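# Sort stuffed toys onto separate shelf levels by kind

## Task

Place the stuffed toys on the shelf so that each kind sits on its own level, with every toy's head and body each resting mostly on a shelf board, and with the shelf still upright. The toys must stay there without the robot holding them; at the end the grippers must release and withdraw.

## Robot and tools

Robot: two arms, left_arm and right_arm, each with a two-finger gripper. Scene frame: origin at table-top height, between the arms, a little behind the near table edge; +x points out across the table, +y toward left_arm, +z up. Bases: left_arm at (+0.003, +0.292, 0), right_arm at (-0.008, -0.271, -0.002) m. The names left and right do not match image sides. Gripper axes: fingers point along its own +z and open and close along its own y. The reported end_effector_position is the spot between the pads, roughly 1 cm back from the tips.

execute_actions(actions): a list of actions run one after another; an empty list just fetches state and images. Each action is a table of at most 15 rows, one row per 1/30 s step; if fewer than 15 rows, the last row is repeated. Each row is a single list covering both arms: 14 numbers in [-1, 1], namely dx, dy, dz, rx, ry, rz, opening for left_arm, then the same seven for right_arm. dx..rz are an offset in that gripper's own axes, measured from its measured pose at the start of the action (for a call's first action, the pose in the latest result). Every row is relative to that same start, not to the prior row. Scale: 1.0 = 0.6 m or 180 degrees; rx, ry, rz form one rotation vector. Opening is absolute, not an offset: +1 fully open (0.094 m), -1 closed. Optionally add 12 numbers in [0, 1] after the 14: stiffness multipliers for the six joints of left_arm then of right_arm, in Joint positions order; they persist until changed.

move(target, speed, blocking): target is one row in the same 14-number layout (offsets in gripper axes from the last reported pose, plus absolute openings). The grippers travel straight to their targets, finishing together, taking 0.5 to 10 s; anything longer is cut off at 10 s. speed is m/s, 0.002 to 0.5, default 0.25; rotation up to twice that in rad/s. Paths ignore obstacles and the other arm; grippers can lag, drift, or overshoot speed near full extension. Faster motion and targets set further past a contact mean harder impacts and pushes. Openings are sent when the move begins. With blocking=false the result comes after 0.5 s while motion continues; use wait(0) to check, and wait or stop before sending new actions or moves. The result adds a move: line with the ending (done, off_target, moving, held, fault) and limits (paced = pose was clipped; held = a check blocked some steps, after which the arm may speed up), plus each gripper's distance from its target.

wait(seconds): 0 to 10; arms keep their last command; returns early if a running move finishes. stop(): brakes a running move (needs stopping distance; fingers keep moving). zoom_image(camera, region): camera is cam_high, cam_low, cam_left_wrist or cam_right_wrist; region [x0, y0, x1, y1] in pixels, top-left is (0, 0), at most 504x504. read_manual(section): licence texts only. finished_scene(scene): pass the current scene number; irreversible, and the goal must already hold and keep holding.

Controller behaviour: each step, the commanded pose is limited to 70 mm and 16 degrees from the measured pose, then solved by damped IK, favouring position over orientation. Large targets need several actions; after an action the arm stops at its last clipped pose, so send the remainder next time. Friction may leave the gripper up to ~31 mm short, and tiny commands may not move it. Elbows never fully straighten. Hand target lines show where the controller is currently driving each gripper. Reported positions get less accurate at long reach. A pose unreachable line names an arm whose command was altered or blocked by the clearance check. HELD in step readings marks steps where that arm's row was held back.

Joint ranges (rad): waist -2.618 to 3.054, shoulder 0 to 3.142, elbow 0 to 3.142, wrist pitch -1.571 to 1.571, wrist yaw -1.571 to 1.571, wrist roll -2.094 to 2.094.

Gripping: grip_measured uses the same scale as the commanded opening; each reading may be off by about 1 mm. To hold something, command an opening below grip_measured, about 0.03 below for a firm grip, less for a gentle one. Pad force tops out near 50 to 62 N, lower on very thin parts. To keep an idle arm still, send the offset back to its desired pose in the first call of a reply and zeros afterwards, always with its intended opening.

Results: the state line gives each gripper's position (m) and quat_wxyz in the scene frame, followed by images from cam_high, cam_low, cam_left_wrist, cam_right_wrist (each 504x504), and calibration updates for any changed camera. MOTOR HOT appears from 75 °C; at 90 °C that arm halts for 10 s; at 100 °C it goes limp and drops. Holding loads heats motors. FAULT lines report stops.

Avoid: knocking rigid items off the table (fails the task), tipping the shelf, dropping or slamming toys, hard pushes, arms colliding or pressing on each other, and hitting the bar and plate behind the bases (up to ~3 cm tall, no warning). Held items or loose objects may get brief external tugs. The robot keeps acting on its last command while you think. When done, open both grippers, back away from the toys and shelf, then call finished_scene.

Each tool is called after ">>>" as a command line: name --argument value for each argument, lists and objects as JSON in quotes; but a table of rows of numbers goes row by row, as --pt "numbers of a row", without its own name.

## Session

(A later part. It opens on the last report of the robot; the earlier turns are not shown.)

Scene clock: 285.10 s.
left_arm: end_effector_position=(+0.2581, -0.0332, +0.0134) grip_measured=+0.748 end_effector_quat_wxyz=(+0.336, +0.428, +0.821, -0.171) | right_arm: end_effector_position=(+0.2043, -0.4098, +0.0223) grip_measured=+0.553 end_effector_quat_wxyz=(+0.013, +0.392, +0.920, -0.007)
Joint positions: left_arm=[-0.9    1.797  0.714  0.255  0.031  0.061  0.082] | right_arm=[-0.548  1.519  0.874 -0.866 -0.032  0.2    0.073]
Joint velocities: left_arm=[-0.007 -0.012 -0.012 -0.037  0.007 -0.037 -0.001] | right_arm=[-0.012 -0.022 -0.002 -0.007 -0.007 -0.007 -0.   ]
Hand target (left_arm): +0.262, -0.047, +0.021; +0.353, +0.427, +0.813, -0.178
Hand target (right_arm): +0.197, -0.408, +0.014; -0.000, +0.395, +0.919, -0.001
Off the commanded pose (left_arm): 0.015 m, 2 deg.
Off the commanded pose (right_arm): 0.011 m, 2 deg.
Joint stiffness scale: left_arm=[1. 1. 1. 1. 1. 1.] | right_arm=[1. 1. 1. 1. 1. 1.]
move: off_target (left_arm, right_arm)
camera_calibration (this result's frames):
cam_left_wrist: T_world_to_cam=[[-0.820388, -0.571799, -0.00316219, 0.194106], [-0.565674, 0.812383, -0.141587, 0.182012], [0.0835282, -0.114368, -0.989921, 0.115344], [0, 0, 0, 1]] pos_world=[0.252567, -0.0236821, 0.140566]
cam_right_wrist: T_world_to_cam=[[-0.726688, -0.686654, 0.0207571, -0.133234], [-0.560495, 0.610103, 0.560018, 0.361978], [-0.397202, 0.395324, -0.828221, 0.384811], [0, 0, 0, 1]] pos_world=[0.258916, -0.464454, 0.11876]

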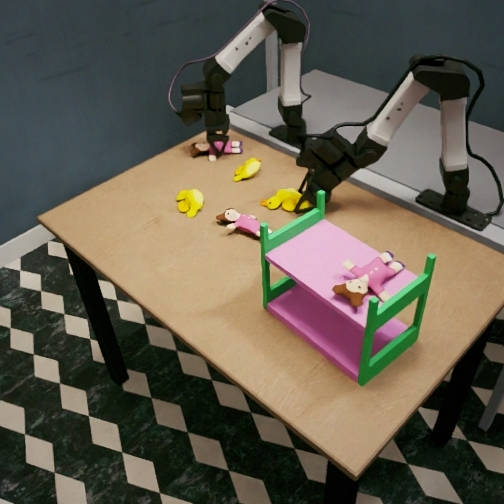

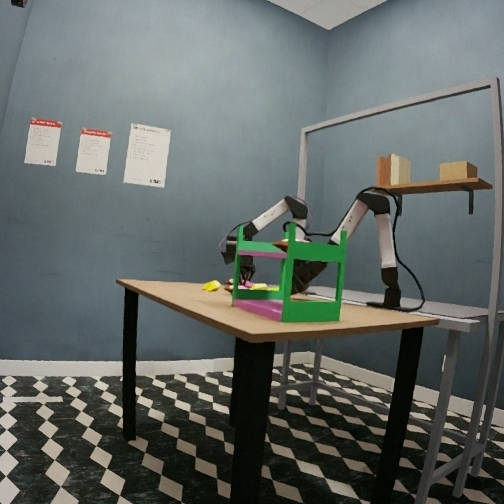

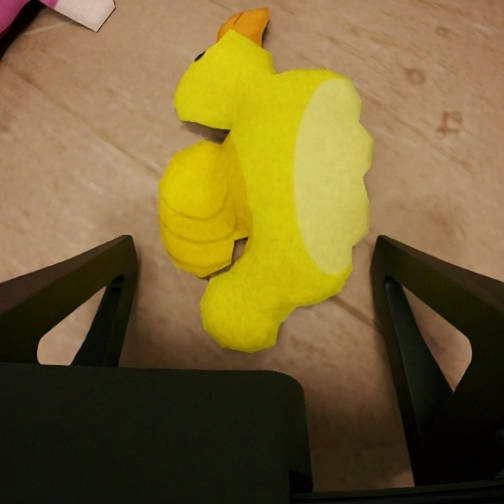

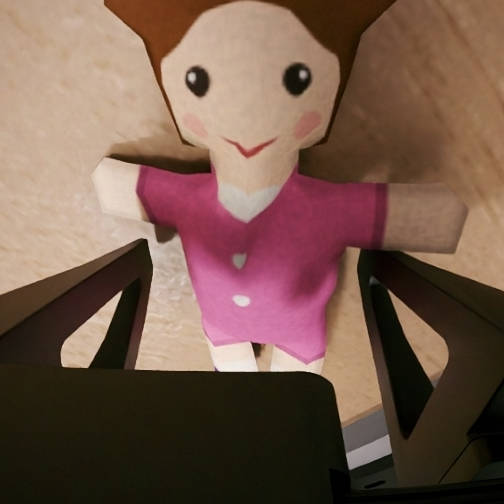

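>>> execute_actions --actions '[[[-0.01,-0.003,0.007,0,0,0,0.75,0.012,-0.003,0,0,0,0,0.55],[-0.022,-0.006,0.014,0,0,0,0.75,0.025,-0.006,0,0,0,0,0.55]],[[0,0,0,0,0,0,-0.62,0,0,0,0,0,0,-0.58]]]'

Scene clock: 292.37 s.
left_arm: end_effector_position=(+0.2629, -0.0389, +0.0149) grip_measured=-0.617 end_effector_quat_wxyz=(+0.333, +0.428, +0.823, -0.170) | right_arm: end_effector_position=(+0.2003, -0.4068, +0.0254) grip_measured=-0.576 end_effector_quat_wxyz=(+0.024, +0.391, +0.920, -0.009)
Joint positions: left_arm=[-0.9    1.815  0.754  0.227  0.031  0.058  0.018] | right_arm=[-0.548  1.474  0.843 -0.859 -0.033  0.199  0.02 ]
Joint velocities: left_arm=[ 0.007  0.007  0.022 -0.022 -0.095 -0.051  0.001] | right_arm=[ 0.002 -0.022 -0.012 -0.022 -0.007 -0.081  0.   ]
Hand target (left_arm): +0.263, -0.039, +0.015; +0.334, +0.428, +0.823, -0.170
Hand target (right_arm): +0.200, -0.407, +0.025; +0.024, +0.391, +0.920, -0.009
Off the commanded pose (left_arm): 0.000 m, 0 deg.
Off the commanded pose (right_arm): 0.000 m, 0 deg.
Joint stiffness scale: left_arm=[1. 1. 1. 1. 1. 1.] | right_arm=[1. 1. 1. 1. 1. 1.]
Step readings (end_effector_position; steps 1 to 15: 1st action; 16 to 30: 2nd action):
0: left_arm (+0.2582, -0.0333, +0.0135) | right_arm (+0.2045, -0.4100, +0.0223)
1: left_arm (+0.2581, -0.0332, +0.0134) | right_arm (+0.2046, -0.4101, +0.0226)
2: left_arm (+0.2582, -0.0334, +0.0129) | right_arm (+0.2044, -0.4099, +0.0230)
4: left_arm (+0.2606, -0.0363, +0.0130) | right_arm (+0.2013, -0.4077, +0.0241)
8: left_arm (+0.2634, -0.0396, +0.0157) | right_arm (+0.2002, -0.4068, +0.0254)
15: left_arm (+0.2629, -0.0390, +0.0150) | right_arm (+0.2002, -0.4068, +0.0254)
16: left_arm (+0.2629, -0.0389, +0.0149) | right_arm (+0.2002, -0.4068, +0.0254)
17: left_arm (+0.2629, -0.0389, +0.0149) | right_arm (+0.2002, -0.4068, +0.0254)
19: left_arm (+0.2628, -0.0389, +0.0148) | right_arm (+0.2002, -0.4068, +0.0254)
23: left_arm (+0.2629, -0.0389, +0.0149) | right_arm (+0.2003, -0.4068, +0.0254)
30: end_effector_position above
camera_calibration (this result's frames):
cam_left_wrist: T_world_to_cam=[[-0.819043, -0.573731, -0.00141086, 0.194322], [-0.568311, 0.811638, -0.135157, 0.19019], [0.0786886, -0.109897, -0.990823, 0.11728], [0, 0, 0, 1]] pos_world=[0.258016, -0.0299882, 0.142183]
cam_right_wrist: T_world_to_cam=[[-0.725878, -0.687642, 0.0157911, -0.134578], [-0.571813, 0.61605, 0.541767, 0.361326], [-0.38227, 0.384228, -0.84038, 0.37742], [0, 0, 0, 1]] pos_world=[0.2532, -0.460152, 0.123547]

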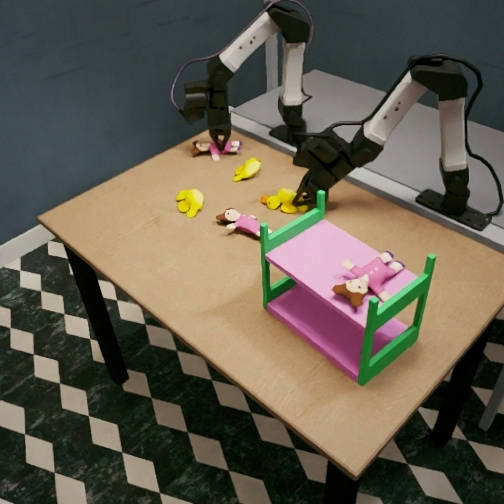

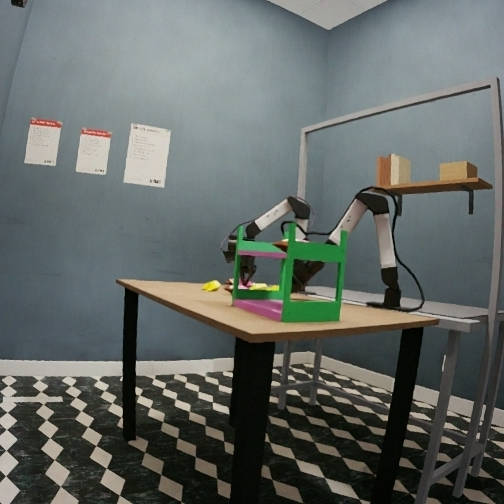

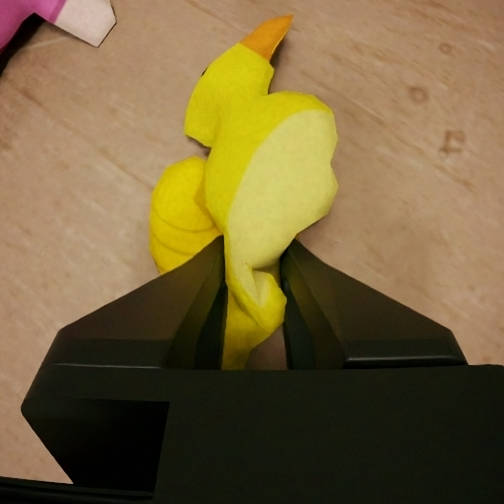

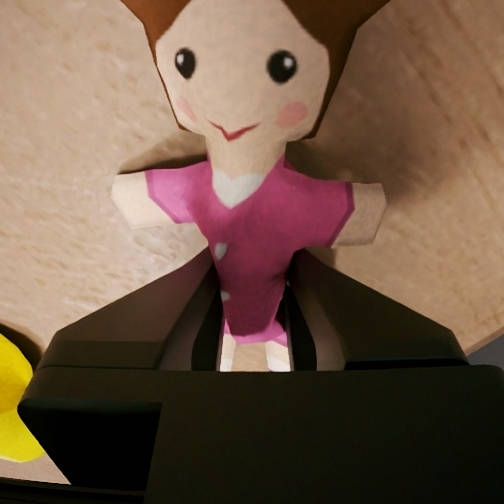

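>>> move --target '[0.3175,0.475,-0.499,-0.225,-0.114,-0.16,-0.72,0.036,0.064,-0.142,0,0.015,0.05,-0.6]' --speed 0.35

Scene clock: 321.70 s.
left_arm: end_effector_position=(+0.2966, +0.4007, +0.0877) grip_measured=-0.718 end_effector_quat_wxyz=(+0.530, +0.023, +0.846, -0.047) | right_arm: end_effector_position=(+0.2099, -0.3651, +0.1025) grip_measured=-0.597 end_effector_quat_wxyz=(+0.001, +0.462, +0.887, +0.000)
Joint positions: left_arm=[0.704 1.2   0.317 0.258 0.707 0.41  0.013] | right_arm=[-0.391  1.386  1.09  -1.235 -0.035  0.511  0.019]
Joint velocities: left_arm=[ 0.002 -0.002 -0.012 -0.007  0.066 -0.051  0.   ] | right_arm=[-0.007  0.002 -0.002 -0.066 -0.037 -0.007  0.001]
Hand target (left_arm): +0.302, +0.407, +0.097; +0.542, +0.033, +0.839, -0.039
Hand target (right_arm): +0.209, -0.361, +0.109; +0.003, +0.462, +0.887, +0.003
Off the commanded pose (left_arm): 0.014 m, 4 deg.
Off the commanded pose (right_arm): 0.008 m, 0 deg.
Joint stiffness scale: left_arm=[1. 1. 1. 1. 1. 1.] | right_arm=[1. 1. 1. 1. 1. 1.]
move: off_target (left_arm)
camera_calibration (this result's frames):
cam_left_wrist: T_world_to_cam=[[-0.093572, -0.993961, 0.0573206, 0.422284], [-0.88085, 0.055814, -0.470093, 0.287335], [0.464055, -0.0944785, -0.880753, 0.104971], [0, 0, 0, 1]] pos_world=[0.243901, 0.413614, 0.203323]
cam_right_wrist: T_world_to_cam=[[-0.823955, -0.566388, 0.0174059, -0.0353852], [-0.452249, 0.675798, 0.582038, 0.291917], [-0.341422, 0.471701, -0.812976, 0.450365], [0, 0, 0, 1]] pos_world=[0.256628, -0.429756, 0.196845]

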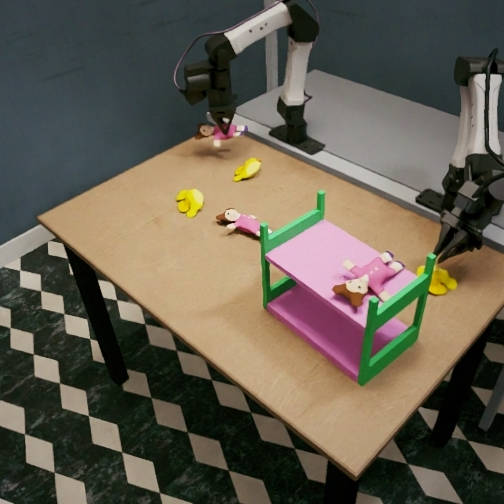

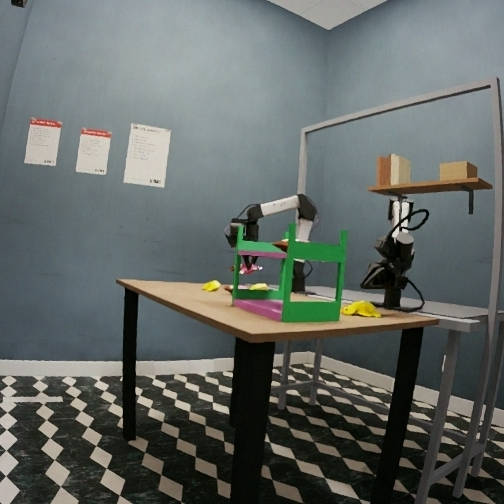

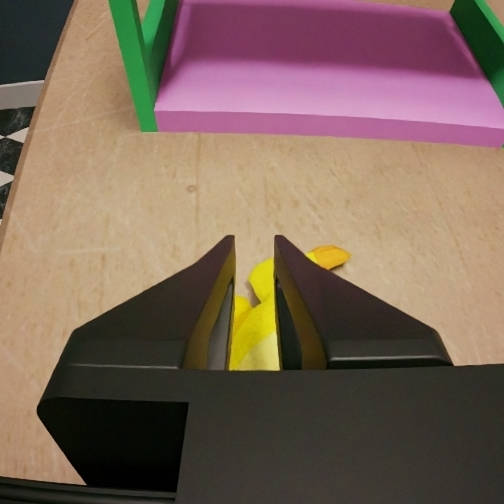

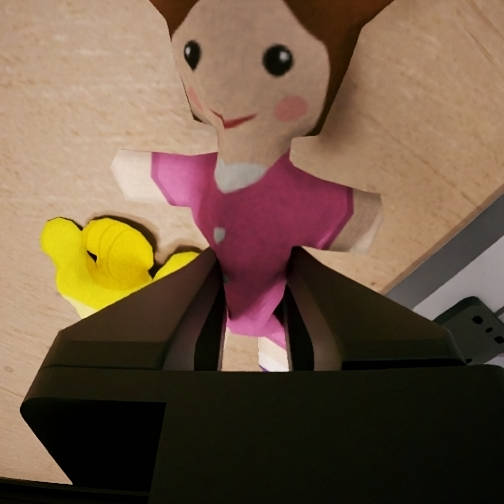

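>>> zoom_image --camera "cam_high" --region '[390,220,490,320]'

Region (390, 220, 490, 320) of cam_high's 504x504 image, scaled by 5.040, with more detail than that image has.

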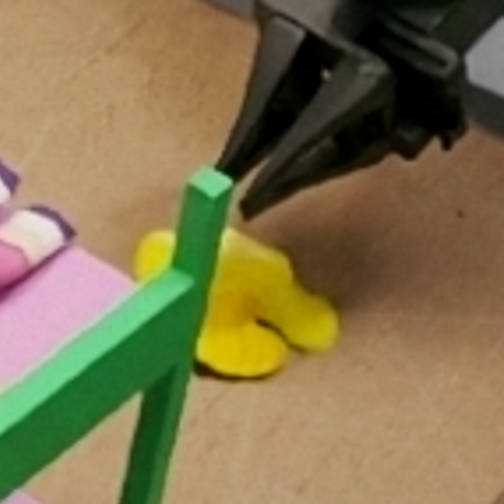

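>>> move --target '[0.033,0.092,-0.108,0.172,0.109,0.143,0.75,0.357,0.362,0.012,0,0,0,-0.6]' --speed 0.3

Scene clock: 361.87 s.
left_arm: end_effector_position=(+0.2351, +0.4570, +0.0952) grip_measured=+0.748 end_effector_quat_wxyz=(+0.351, +0.357, +0.854, -0.144) | right_arm: end_effector_position=(+0.2647, -0.0639, +0.0965) grip_measured=-0.597 end_effector_quat_wxyz=(+0.000, +0.461, +0.887, +0.016)
Joint positions: left_arm=[ 1.017  1.725  1.17  -1.219  0.729  1.899  0.082] | right_arm=[ 0.716  1.748  1.454 -1.2    0.004  1.614  0.019]
Joint velocities: left_arm=[-0.022 -0.022 -0.012  0.022 -0.051 -0.051  0.   ] | right_arm=[-0.032  0.007  0.002  0.007  0.007 -0.022 -0.   ]
Hand target (left_arm): +0.234, +0.461, +0.096; +0.349, +0.357, +0.854, -0.147
Hand target (right_arm): +0.262, -0.065, +0.096; -0.002, +0.462, +0.887, +0.004
Off the commanded pose (left_arm): 0.005 m, 0 deg.
Off the commanded pose (right_arm): 0.002 m, 2 deg.
Joint stiffness scale: left_arm=[1. 1. 1. 1. 1. 1.] | right_arm=[1. 1. 1. 1. 1. 1.]
move: done
camera_calibration (this result's frames):
cam_left_wrist: T_world_to_cam=[[-0.712854, -0.701312, -0.00023995, 0.489424], [-0.693639, 0.705105, -0.147284, -0.137979], [0.103461, -0.104826, -0.989094, 0.245218], [0, 0, 0, 1]] pos_world=[0.22781, 0.466234, 0.222339]
cam_right_wrist: T_world_to_cam=[[-0.822436, -0.568785, -0.00911799, 0.182438], [-0.461337, 0.657522, 0.595679, 0.116545], [-0.332818, 0.494114, -0.803171, 0.32031], [0, 0, 0, 1]] pos_world=[0.310415, -0.131133, 0.189504]

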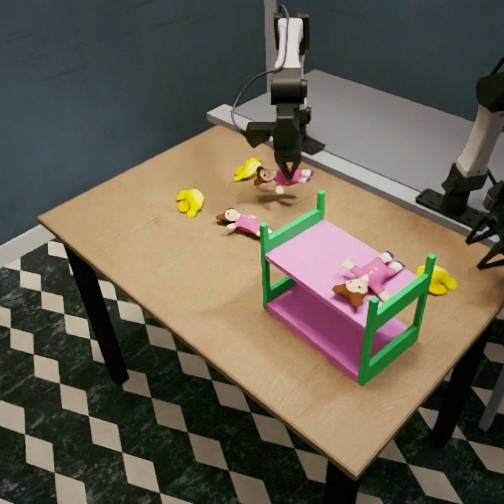

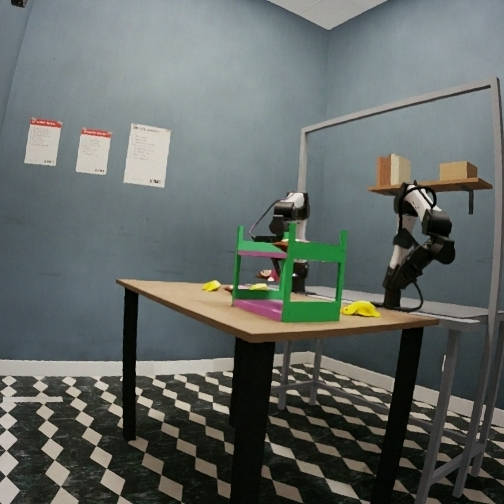

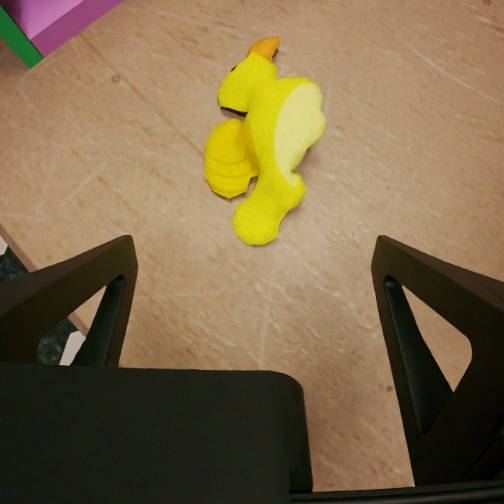

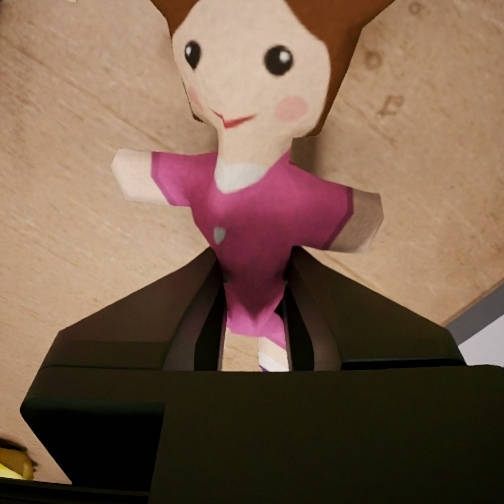

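>>> move --target '[-0.002,-0.01,0.18,0,0,0,0.75,0,0,0.125,0,0,0,-0.6]' --speed 0.15

Scene clock: 375.87 s.
left_arm: end_effector_position=(+0.2875, +0.4083, +0.0240) grip_measured=+0.748 end_effector_quat_wxyz=(+0.350, +0.358, +0.856, -0.130) | right_arm: end_effector_position=(+0.2708, -0.0577, +0.0325) grip_measured=-0.597 end_effector_quat_wxyz=(+0.006, +0.461, +0.887, +0.028)
Joint positions: left_arm=[ 0.764  1.752  0.89  -0.649  0.736  1.546  0.082] | right_arm=[ 0.716  1.81   1.27  -0.928  0.004  1.615  0.019]
Joint velocities: left_arm=[-0.007 -0.017  0.022 -0.007  0.007 -0.007 -0.   ] | right_arm=[-0.012  0.017  0.007 -0.022 -0.007  0.066 -0.   ]
Hand target (left_arm): +0.286, +0.400, +0.019; +0.350, +0.357, +0.855, -0.142
Hand target (right_arm): +0.266, -0.062, +0.022; -0.000, +0.461, +0.887, +0.016
Off the commanded pose (left_arm): 0.011 m, 2 deg.
Off the commanded pose (right_arm): 0.013 m, 2 deg.
Joint stiffness scale: left_arm=[1. 1. 1. 1. 1. 1.] | right_arm=[1. 1. 1. 1. 1. 1.]
move: off_target (left_arm, right_arm)
camera_calibration (this result's frames):
cam_left_wrist: T_world_to_cam=[[-0.706401, -0.707415, -0.0237112, 0.493823], [-0.69915, 0.702589, -0.132506, -0.07552], [0.110396, -0.0770249, -0.990899, 0.150965], [0, 0, 0, 1]] pos_world=[0.279371, 0.414025, 0.151294]
cam_right_wrist: T_world_to_cam=[[-0.82288, -0.567089, -0.0357555, 0.191481], [-0.472864, 0.648547, 0.596478, 0.15603], [-0.315067, 0.507738, -0.801832, 0.263838], [0, 0, 0, 1]] pos_world=[0.314474, -0.126566, 0.125331]

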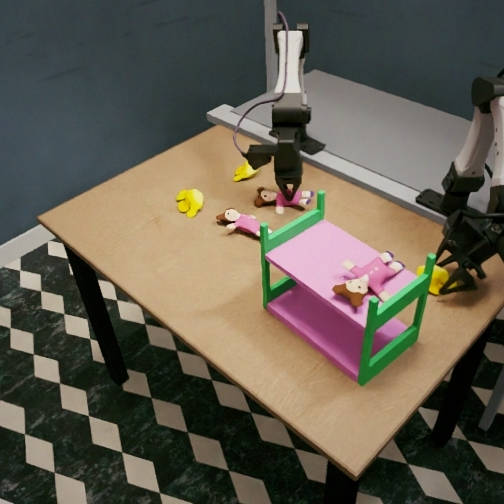

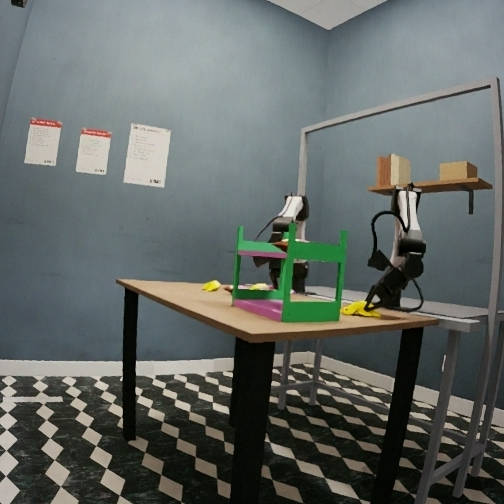

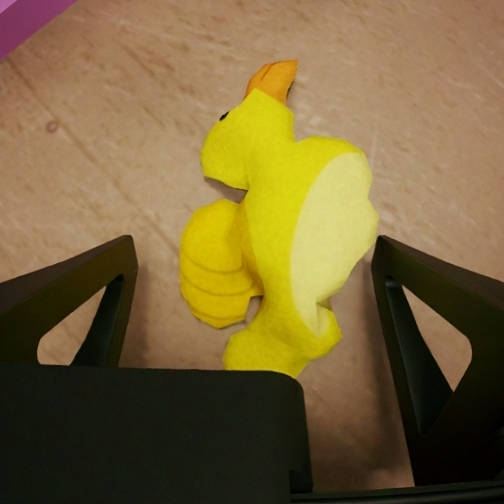

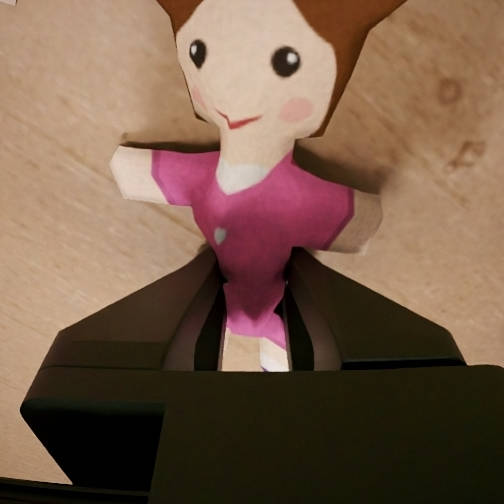

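>>> execute_actions --actions '[[[0.008,-0.012,0.008,0,0,0,0.8,0,0,0.01,0,0,0,-0.6],[0.017,-0.027,0.017,0,0,0,0.8,0.005,0,0.02,0,0,0,-0.6]]]'

Scene clock: 381.50 s.
left_arm: end_effector_position=(+0.2761, +0.3958, +0.0105) grip_measured=+0.798 end_effector_quat_wxyz=(+0.347, +0.352, +0.857, -0.143) | right_arm: end_effector_position=(+0.2772, -0.0527, +0.0331) grip_measured=-0.597 end_effector_quat_wxyz=(+0.013, +0.461, +0.886, +0.043)
Joint positions: left_arm=[ 0.764  1.752  0.819 -0.607  0.741  1.544  0.084] | right_arm=[ 0.716  1.81   1.27  -0.895  0.004  1.615  0.019]
Joint velocities: left_arm=[-0.007  0.007 -0.007 -0.037 -0.066  0.051 -0.001] | right_arm=[-0.012  0.002 -0.012  0.037 -0.022 -0.007 -0.   ]
Hand target (left_arm): +0.276, +0.397, +0.009; +0.349, +0.358, +0.856, -0.131
Hand target (right_arm): +0.269, -0.055, +0.021; +0.006, +0.461, +0.887, +0.028
Off the commanded pose (left_arm): 0.002 m, 2 deg.
Off the commanded pose (right_arm): 0.015 m, 2 deg.
Joint stiffness scale: left_arm=[1. 1. 1. 1. 1. 1.] | right_arm=[1. 1. 1. 1. 1. 1.]
Step readings (end_effector_position):
0: left_arm (+0.2878, +0.4086, +0.0240) | right_arm (+0.2709, -0.0576, +0.0325)
1: left_arm (+0.2877, +0.4085, +0.0234) | right_arm (+0.2711, -0.0575, +0.0325)
2: left_arm (+0.2870, +0.4077, +0.0211) | right_arm (+0.2717, -0.0570, +0.0326)
4: left_arm (+0.2815, +0.4021, +0.0145) | right_arm (+0.2736, -0.0555, +0.0327)
8: left_arm (+0.2761, +0.3958, +0.0105) | right_arm (+0.2761, -0.0537, +0.0330)
15: end_effector_position above
camera_calibration (this result's frames):
cam_left_wrist: T_world_to_cam=[[-0.706254, -0.70793, 0.00628418, 0.476437], [-0.701838, 0.698957, -0.137413, -0.0742448], [0.0928868, -0.101459, -0.990494, 0.15234], [0, 0, 0, 1]] pos_world=[0.270228, 0.404635, 0.137696]
cam_right_wrist: T_world_to_cam=[[-0.822055, -0.565232, -0.0688378, 0.200589], [-0.487916, 0.636917, 0.596888, 0.159061], [-0.293536, 0.524262, -0.799366, 0.258645], [0, 0, 0, 1]] pos_world=[0.318426, -0.123527, 0.125619]

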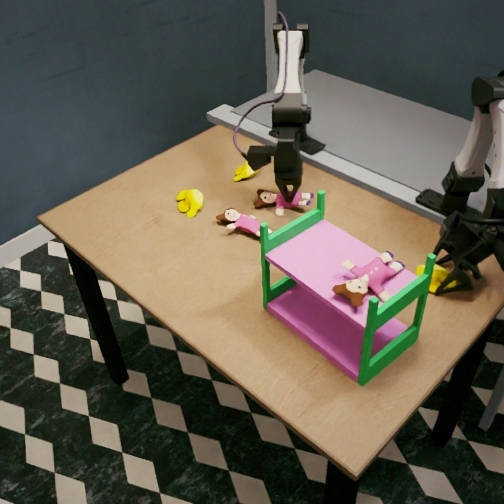

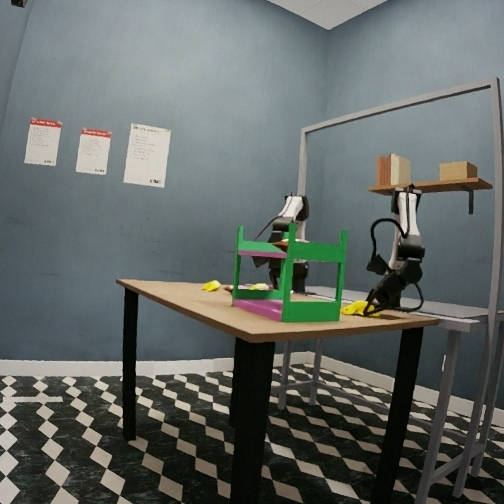

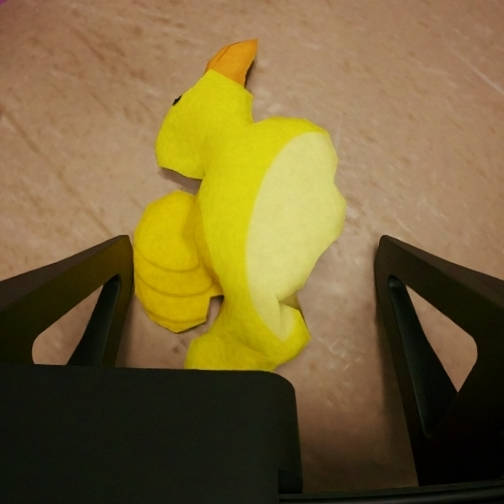

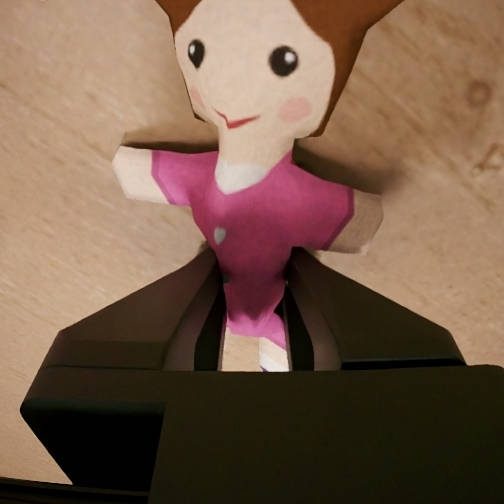

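Close left, open right.

>>> execute_actions --actions '[[[0,0,0,0,0,0,-0.62,0,0,0,0,0,0,0.35]]]'

Scene clock: 385.30 s.
left_arm: end_effector_position=(+0.2767, +0.3959, +0.0108) grip_measured=-0.616 end_effector_quat_wxyz=(+0.348, +0.353, +0.857, -0.143) | right_arm: end_effector_position=(+0.2775, -0.0525, +0.0331) grip_measured=+0.347 end_effector_quat_wxyz=(+0.013, +0.461, +0.886, +0.044)
Joint positions: left_arm=[ 0.764  1.752  0.819 -0.604  0.744  1.544  0.018] | right_arm=[ 0.716  1.81   1.27  -0.893  0.004  1.615  0.063]
Joint velocities: left_arm=[-0.017 -0.007 -0.007 -0.051 -0.066 -0.007 -0.001] | right_arm=[ 0.017 -0.002 -0.012 -0.007 -0.007  0.022 -0.001]
Hand target (left_arm): +0.276, +0.396, +0.010; +0.347, +0.352, +0.857, -0.143
Hand target (right_arm): +0.277, -0.053, +0.033; +0.013, +0.461, +0.886, +0.043
Off the commanded pose (left_arm): 0.001 m, 0 deg.
Off the commanded pose (right_arm): 0.000 m, 0 deg.
Joint stiffness scale: left_arm=[1. 1. 1. 1. 1. 1.] | right_arm=[1. 1. 1. 1. 1. 1.]
Step readings (end_effector_position):
0: left_arm (+0.2761, +0.3958, +0.0105) | right_arm (+0.2775, -0.0525, +0.0331)
1: left_arm (+0.2761, +0.3957, +0.0105) | right_arm (+0.2775, -0.0525, +0.0331)
2: left_arm (+0.2761, +0.3957, +0.0105) | right_arm (+0.2775, -0.0525, +0.0331)
4: left_arm (+0.2760, +0.3956, +0.0105) | right_arm (+0.2775, -0.0525, +0.0331)
8: left_arm (+0.2766, +0.3959, +0.0108) | right_arm (+0.2775, -0.0525, +0.0331)
15: end_effector_position above
camera_calibration (this result's frames):
cam_left_wrist: T_world_to_cam=[[-0.706255, -0.707948, 0.00365592, 0.476996], [-0.701332, 0.698931, -0.140101, -0.0739657], [0.0966288, -0.101511, -0.990131, 0.151604], [0, 0, 0, 1]] pos_world=[0.270357, 0.404775, 0.138001]
cam_right_wrist: T_world_to_cam=[[-0.821986, -0.565145, -0.0703575, 0.201], [-0.48862, 0.636374, 0.596891, 0.159208], [-0.292556, 0.525014, -0.799232, 0.258403], [0, 0, 0, 1]] pos_world=[0.318608, -0.123387, 0.125636]

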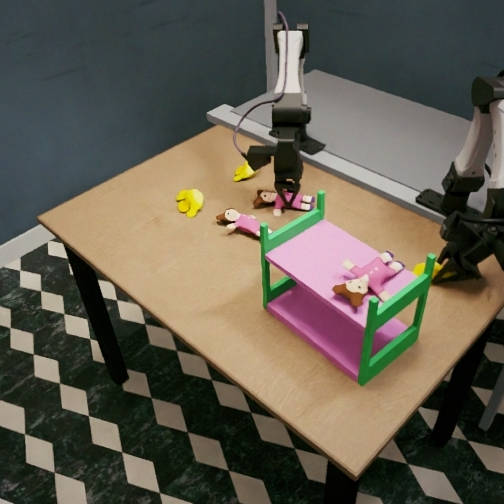

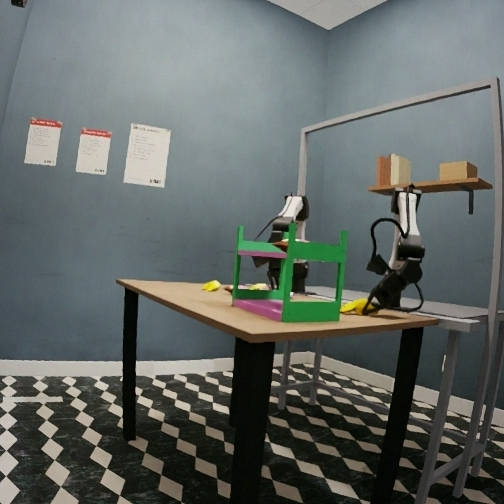

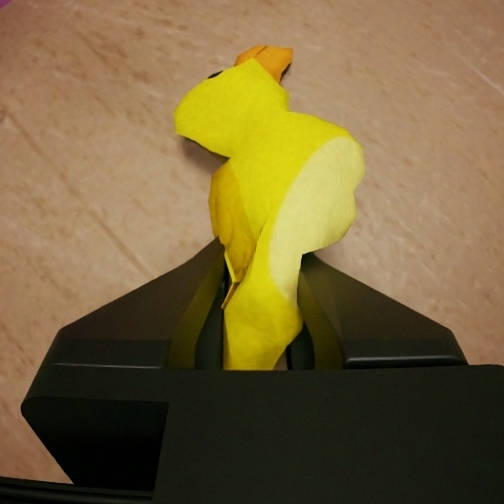

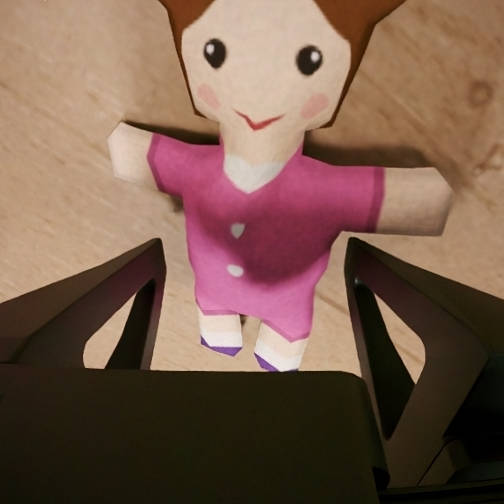

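>>> move --target '[-0.122,0.042,-0.091,-0.19,-0.11,-0.135,-0.64,0,0,-0.14,0.029,-0.006,0,0.4]' --speed 0.25

Scene clock: 401.73 s.
left_arm: end_effector_position=(+0.3022, +0.4072, +0.0954) grip_measured=-0.636 end_effector_quat_wxyz=(+0.529, +0.012, +0.848, -0.023) | right_arm: end_effector_position=(+0.2759, -0.0578, +0.1125) grip_measured=+0.397 end_effector_quat_wxyz=(+0.001, +0.462, +0.887, +0.005)
Joint positions: left_arm=[0.674 1.179 0.337 0.251 0.633 0.381 0.017] | right_arm=[ 0.716  1.81   1.596 -1.299  0.015  1.618  0.066]
Joint velocities: left_arm=[ 0.002 -0.012 -0.002  0.007 -0.037  0.022 -0.001] | right_arm=[ 0.017 -0.002 -0.007 -0.007 -0.037  0.037  0.001]
Hand target (left_arm): +0.304, +0.404, +0.101; +0.541, +0.018, +0.841, -0.016
Hand target (right_arm): +0.272, -0.058, +0.117; +0.001, +0.462, +0.887, -0.001
Off the commanded pose (left_arm): 0.007 m, 2 deg.
Off the commanded pose (right_arm): 0.006 m, 1 deg.
Joint stiffness scale: left_arm=[1. 1. 1. 1. 1. 1.] | right_arm=[1. 1. 1. 1. 1. 1.]
move: done
camera_calibration (this result's frames):
cam_left_wrist: T_world_to_cam=[[-0.0488935, -0.998357, 0.0298741, 0.419753], [-0.884616, 0.0293971, -0.465392, 0.306896], [0.463749, -0.0491818, -0.8846, 0.0917205], [0, 0, 0, 1]] pos_world=[0.249473, 0.414552, 0.211423]
cam_right_wrist: T_world_to_cam=[[-0.824543, -0.56574, 0.00825308, 0.194099], [-0.45429, 0.670663, 0.586372, 0.108107], [-0.337269, 0.47974, -0.81, 0.335135], [0, 0, 0, 1]] pos_world=[0.322186, -0.123471, 0.206466]

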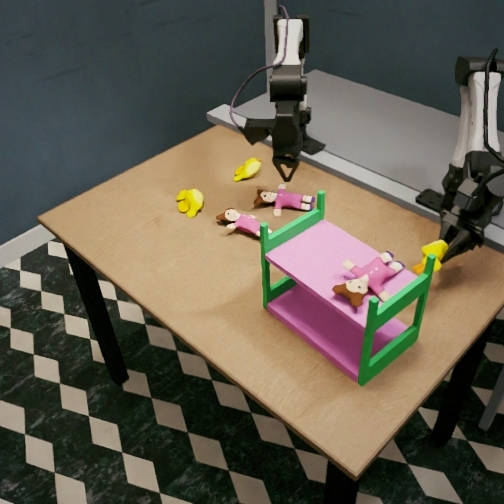

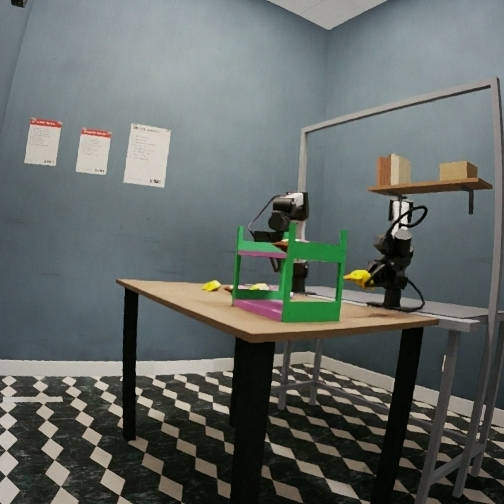

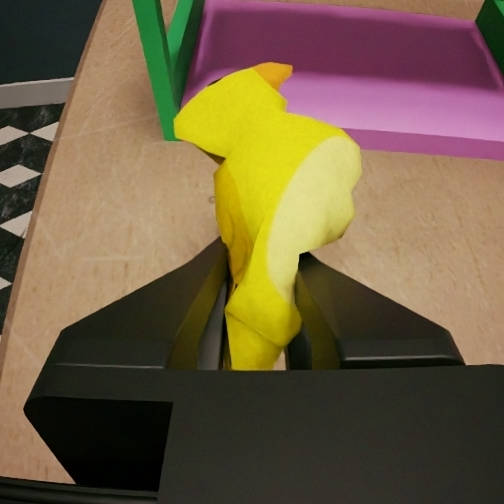

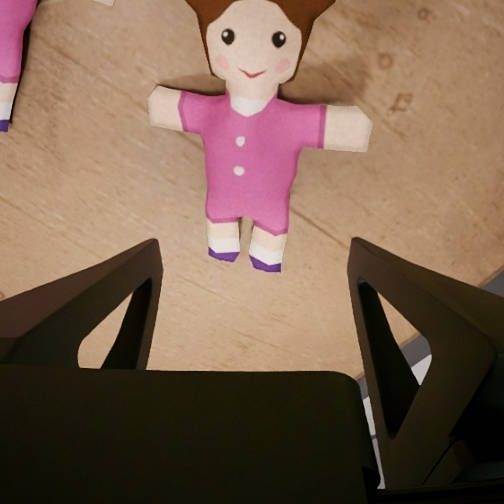

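>>> move --target '[-0.076,0,0.297,0,-0.044,0,-0.64,-0.219,-0.217,0,0,0,-0.361,0.75]' --speed 0.25

Scene clock: 421.47 s.
left_arm: end_effector_position=(+0.4704, +0.3982, +0.0463) grip_measured=-0.636 end_effector_quat_wxyz=(+0.565, +0.005, +0.824, -0.027) | right_arm: end_effector_position=(+0.2526, -0.2377, +0.1140) grip_measured=+0.747 end_effector_quat_wxyz=(+0.009, -0.087, +0.996, -0.001)
Joint positions: left_arm=[0.341 1.997 0.73  0.862 0.362 0.14  0.017] | right_arm=[ 0.177  1.447  1.202 -1.257 -0.006 -0.055  0.082]
Joint velocities: left_arm=[-0.012  0.002 -0.007 -0.007 -0.11  -0.022 -0.   ] | right_arm=[ 0.007 -0.012  0.007  0.051 -0.022 -0.022 -0.   ]
Hand target (left_arm): +0.482, +0.396, +0.059; +0.586, +0.011, +0.810, -0.024
Hand target (right_arm): +0.246, -0.240, +0.111; +0.005, -0.086, +0.996, +0.002
Off the commanded pose (left_arm): 0.016 m, 3 deg.
Off the commanded pose (right_arm): 0.009 m, 1 deg.
Joint stiffness scale: left_arm=[1. 1. 1. 1. 1. 1.] | right_arm=[1. 1. 1. 1. 1. 1.]
move: off_target (left_arm)
camera_calibration (this result's frames):
cam_left_wrist: T_world_to_cam=[[-0.0444673, -0.998131, 0.0419205, 0.417727], [-0.840744, 0.0147244, -0.541232, 0.421828], [0.539603, -0.0593116, -0.839828, -0.0638422], [0, 0, 0, 1]] pos_world=[0.407674, 0.406948, 0.157179]
cam_right_wrist: T_world_to_cam=[[0.164051, -0.986181, 0.023116, -0.278292], [-0.813449, -0.121987, 0.568701, 0.121579], [-0.558022, -0.1121, -0.82222, 0.331194], [0, 0, 0, 1]] pos_world=[0.329366, -0.222489, 0.209605]

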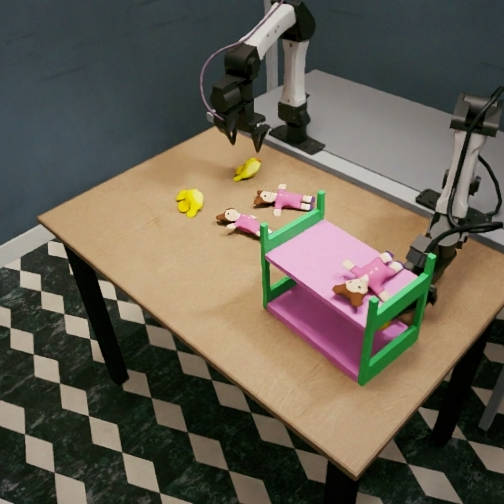

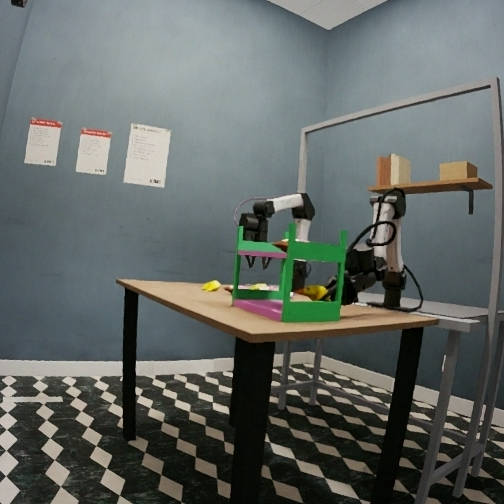

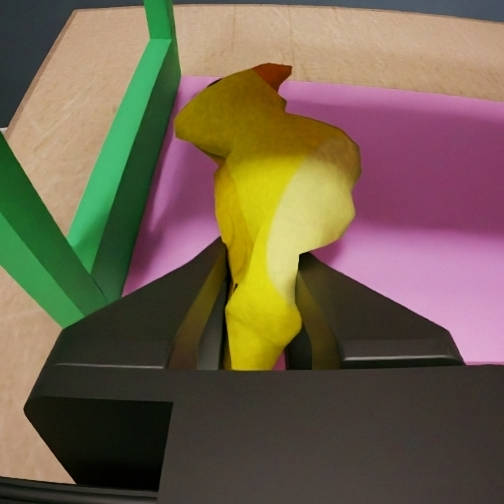

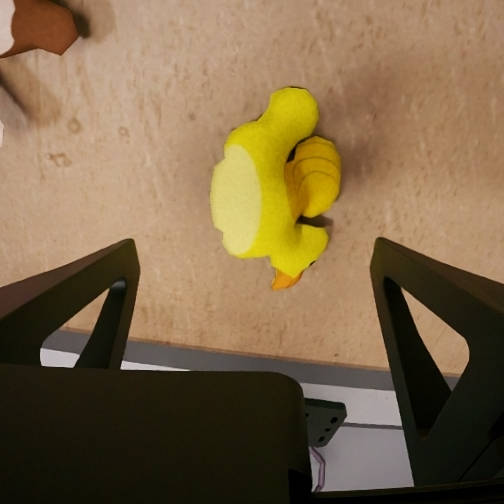

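>>> move --target '[-0.024,0,0.026,0,-0.025,0,-0.64,0.008,-0.022,0.167,0,0.008,0,0.85]' --speed 0.15

Scene clock: 434.53 s.
left_arm: end_effector_position=(+0.4777, +0.4008, +0.0420) grip_measured=-0.636 end_effector_quat_wxyz=(+0.577, -0.003, +0.816, -0.031) | right_arm: end_effector_position=(+0.2605, -0.2482, +0.0224) grip_measured=+0.847 end_effector_quat_wxyz=(+0.012, -0.088, +0.996, -0.003)
Joint positions: left_arm=[0.341 2.052 0.748 0.93  0.361 0.112 0.017] | right_arm=[ 0.137  1.555  0.93  -0.872 -0.006 -0.098  0.087]
Joint velocities: left_arm=[ 0.012  0.007 -0.017  0.051  0.022  0.051 -0.   ] | right_arm=[-0.022 -0.012  0.007 -0.095  0.037 -0.051 -0.001]
Hand target (left_arm): +0.489, +0.397, +0.054; +0.597, +0.004, +0.802, -0.029
Hand target (right_arm): +0.253, -0.252, +0.014; -0.003, -0.087, +0.996, -0.003
Off the commanded pose (left_arm): 0.018 m, 3 deg.
Off the commanded pose (right_arm): 0.013 m, 2 deg.
Joint stiffness scale: left_arm=[1. 1. 1. 1. 1. 1.] | right_arm=[1. 1. 1. 1. 1. 1.]
move: off_target (left_arm, right_arm)
camera_calibration (this result's frames):
cam_left_wrist: T_world_to_cam=[[-0.0349073, -0.997807, 0.0562367, 0.415525], [-0.825534, -0.00292614, -0.564344, 0.426436], [0.563271, -0.066125, -0.823622, -0.0805329], [0, 0, 0, 1]] pos_world=[0.411904, 0.410537, 0.15096]
cam_right_wrist: T_world_to_cam=[[0.167389, -0.985548, 0.0260013, -0.288542], [-0.816502, -0.123801, 0.563913, 0.179312], [-0.552544, -0.115623, -0.825425, 0.256877], [0, 0, 0, 1]] pos_world=[0.336644, -0.232473, 0.118419]

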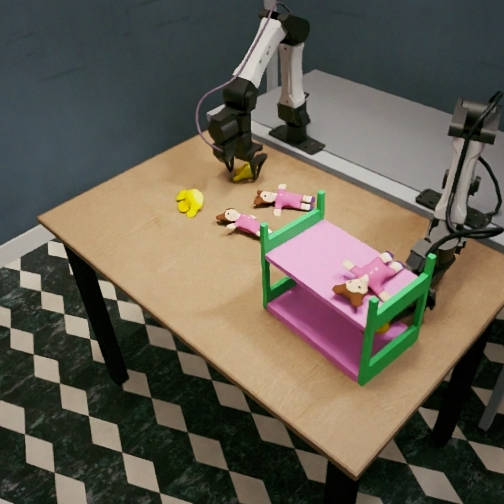

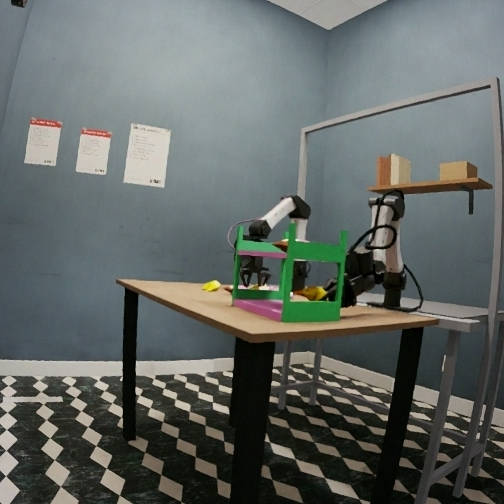

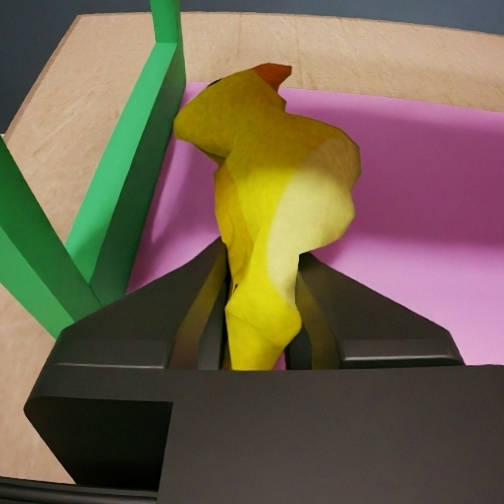

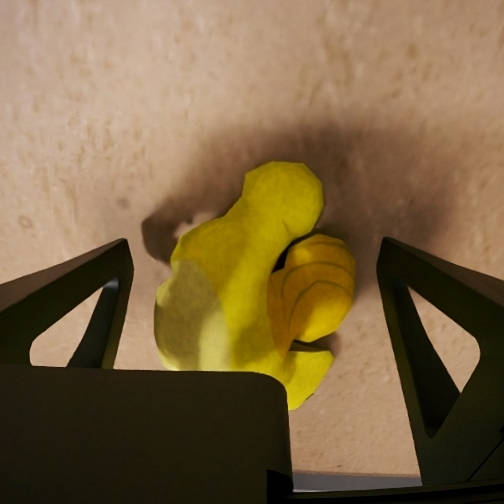

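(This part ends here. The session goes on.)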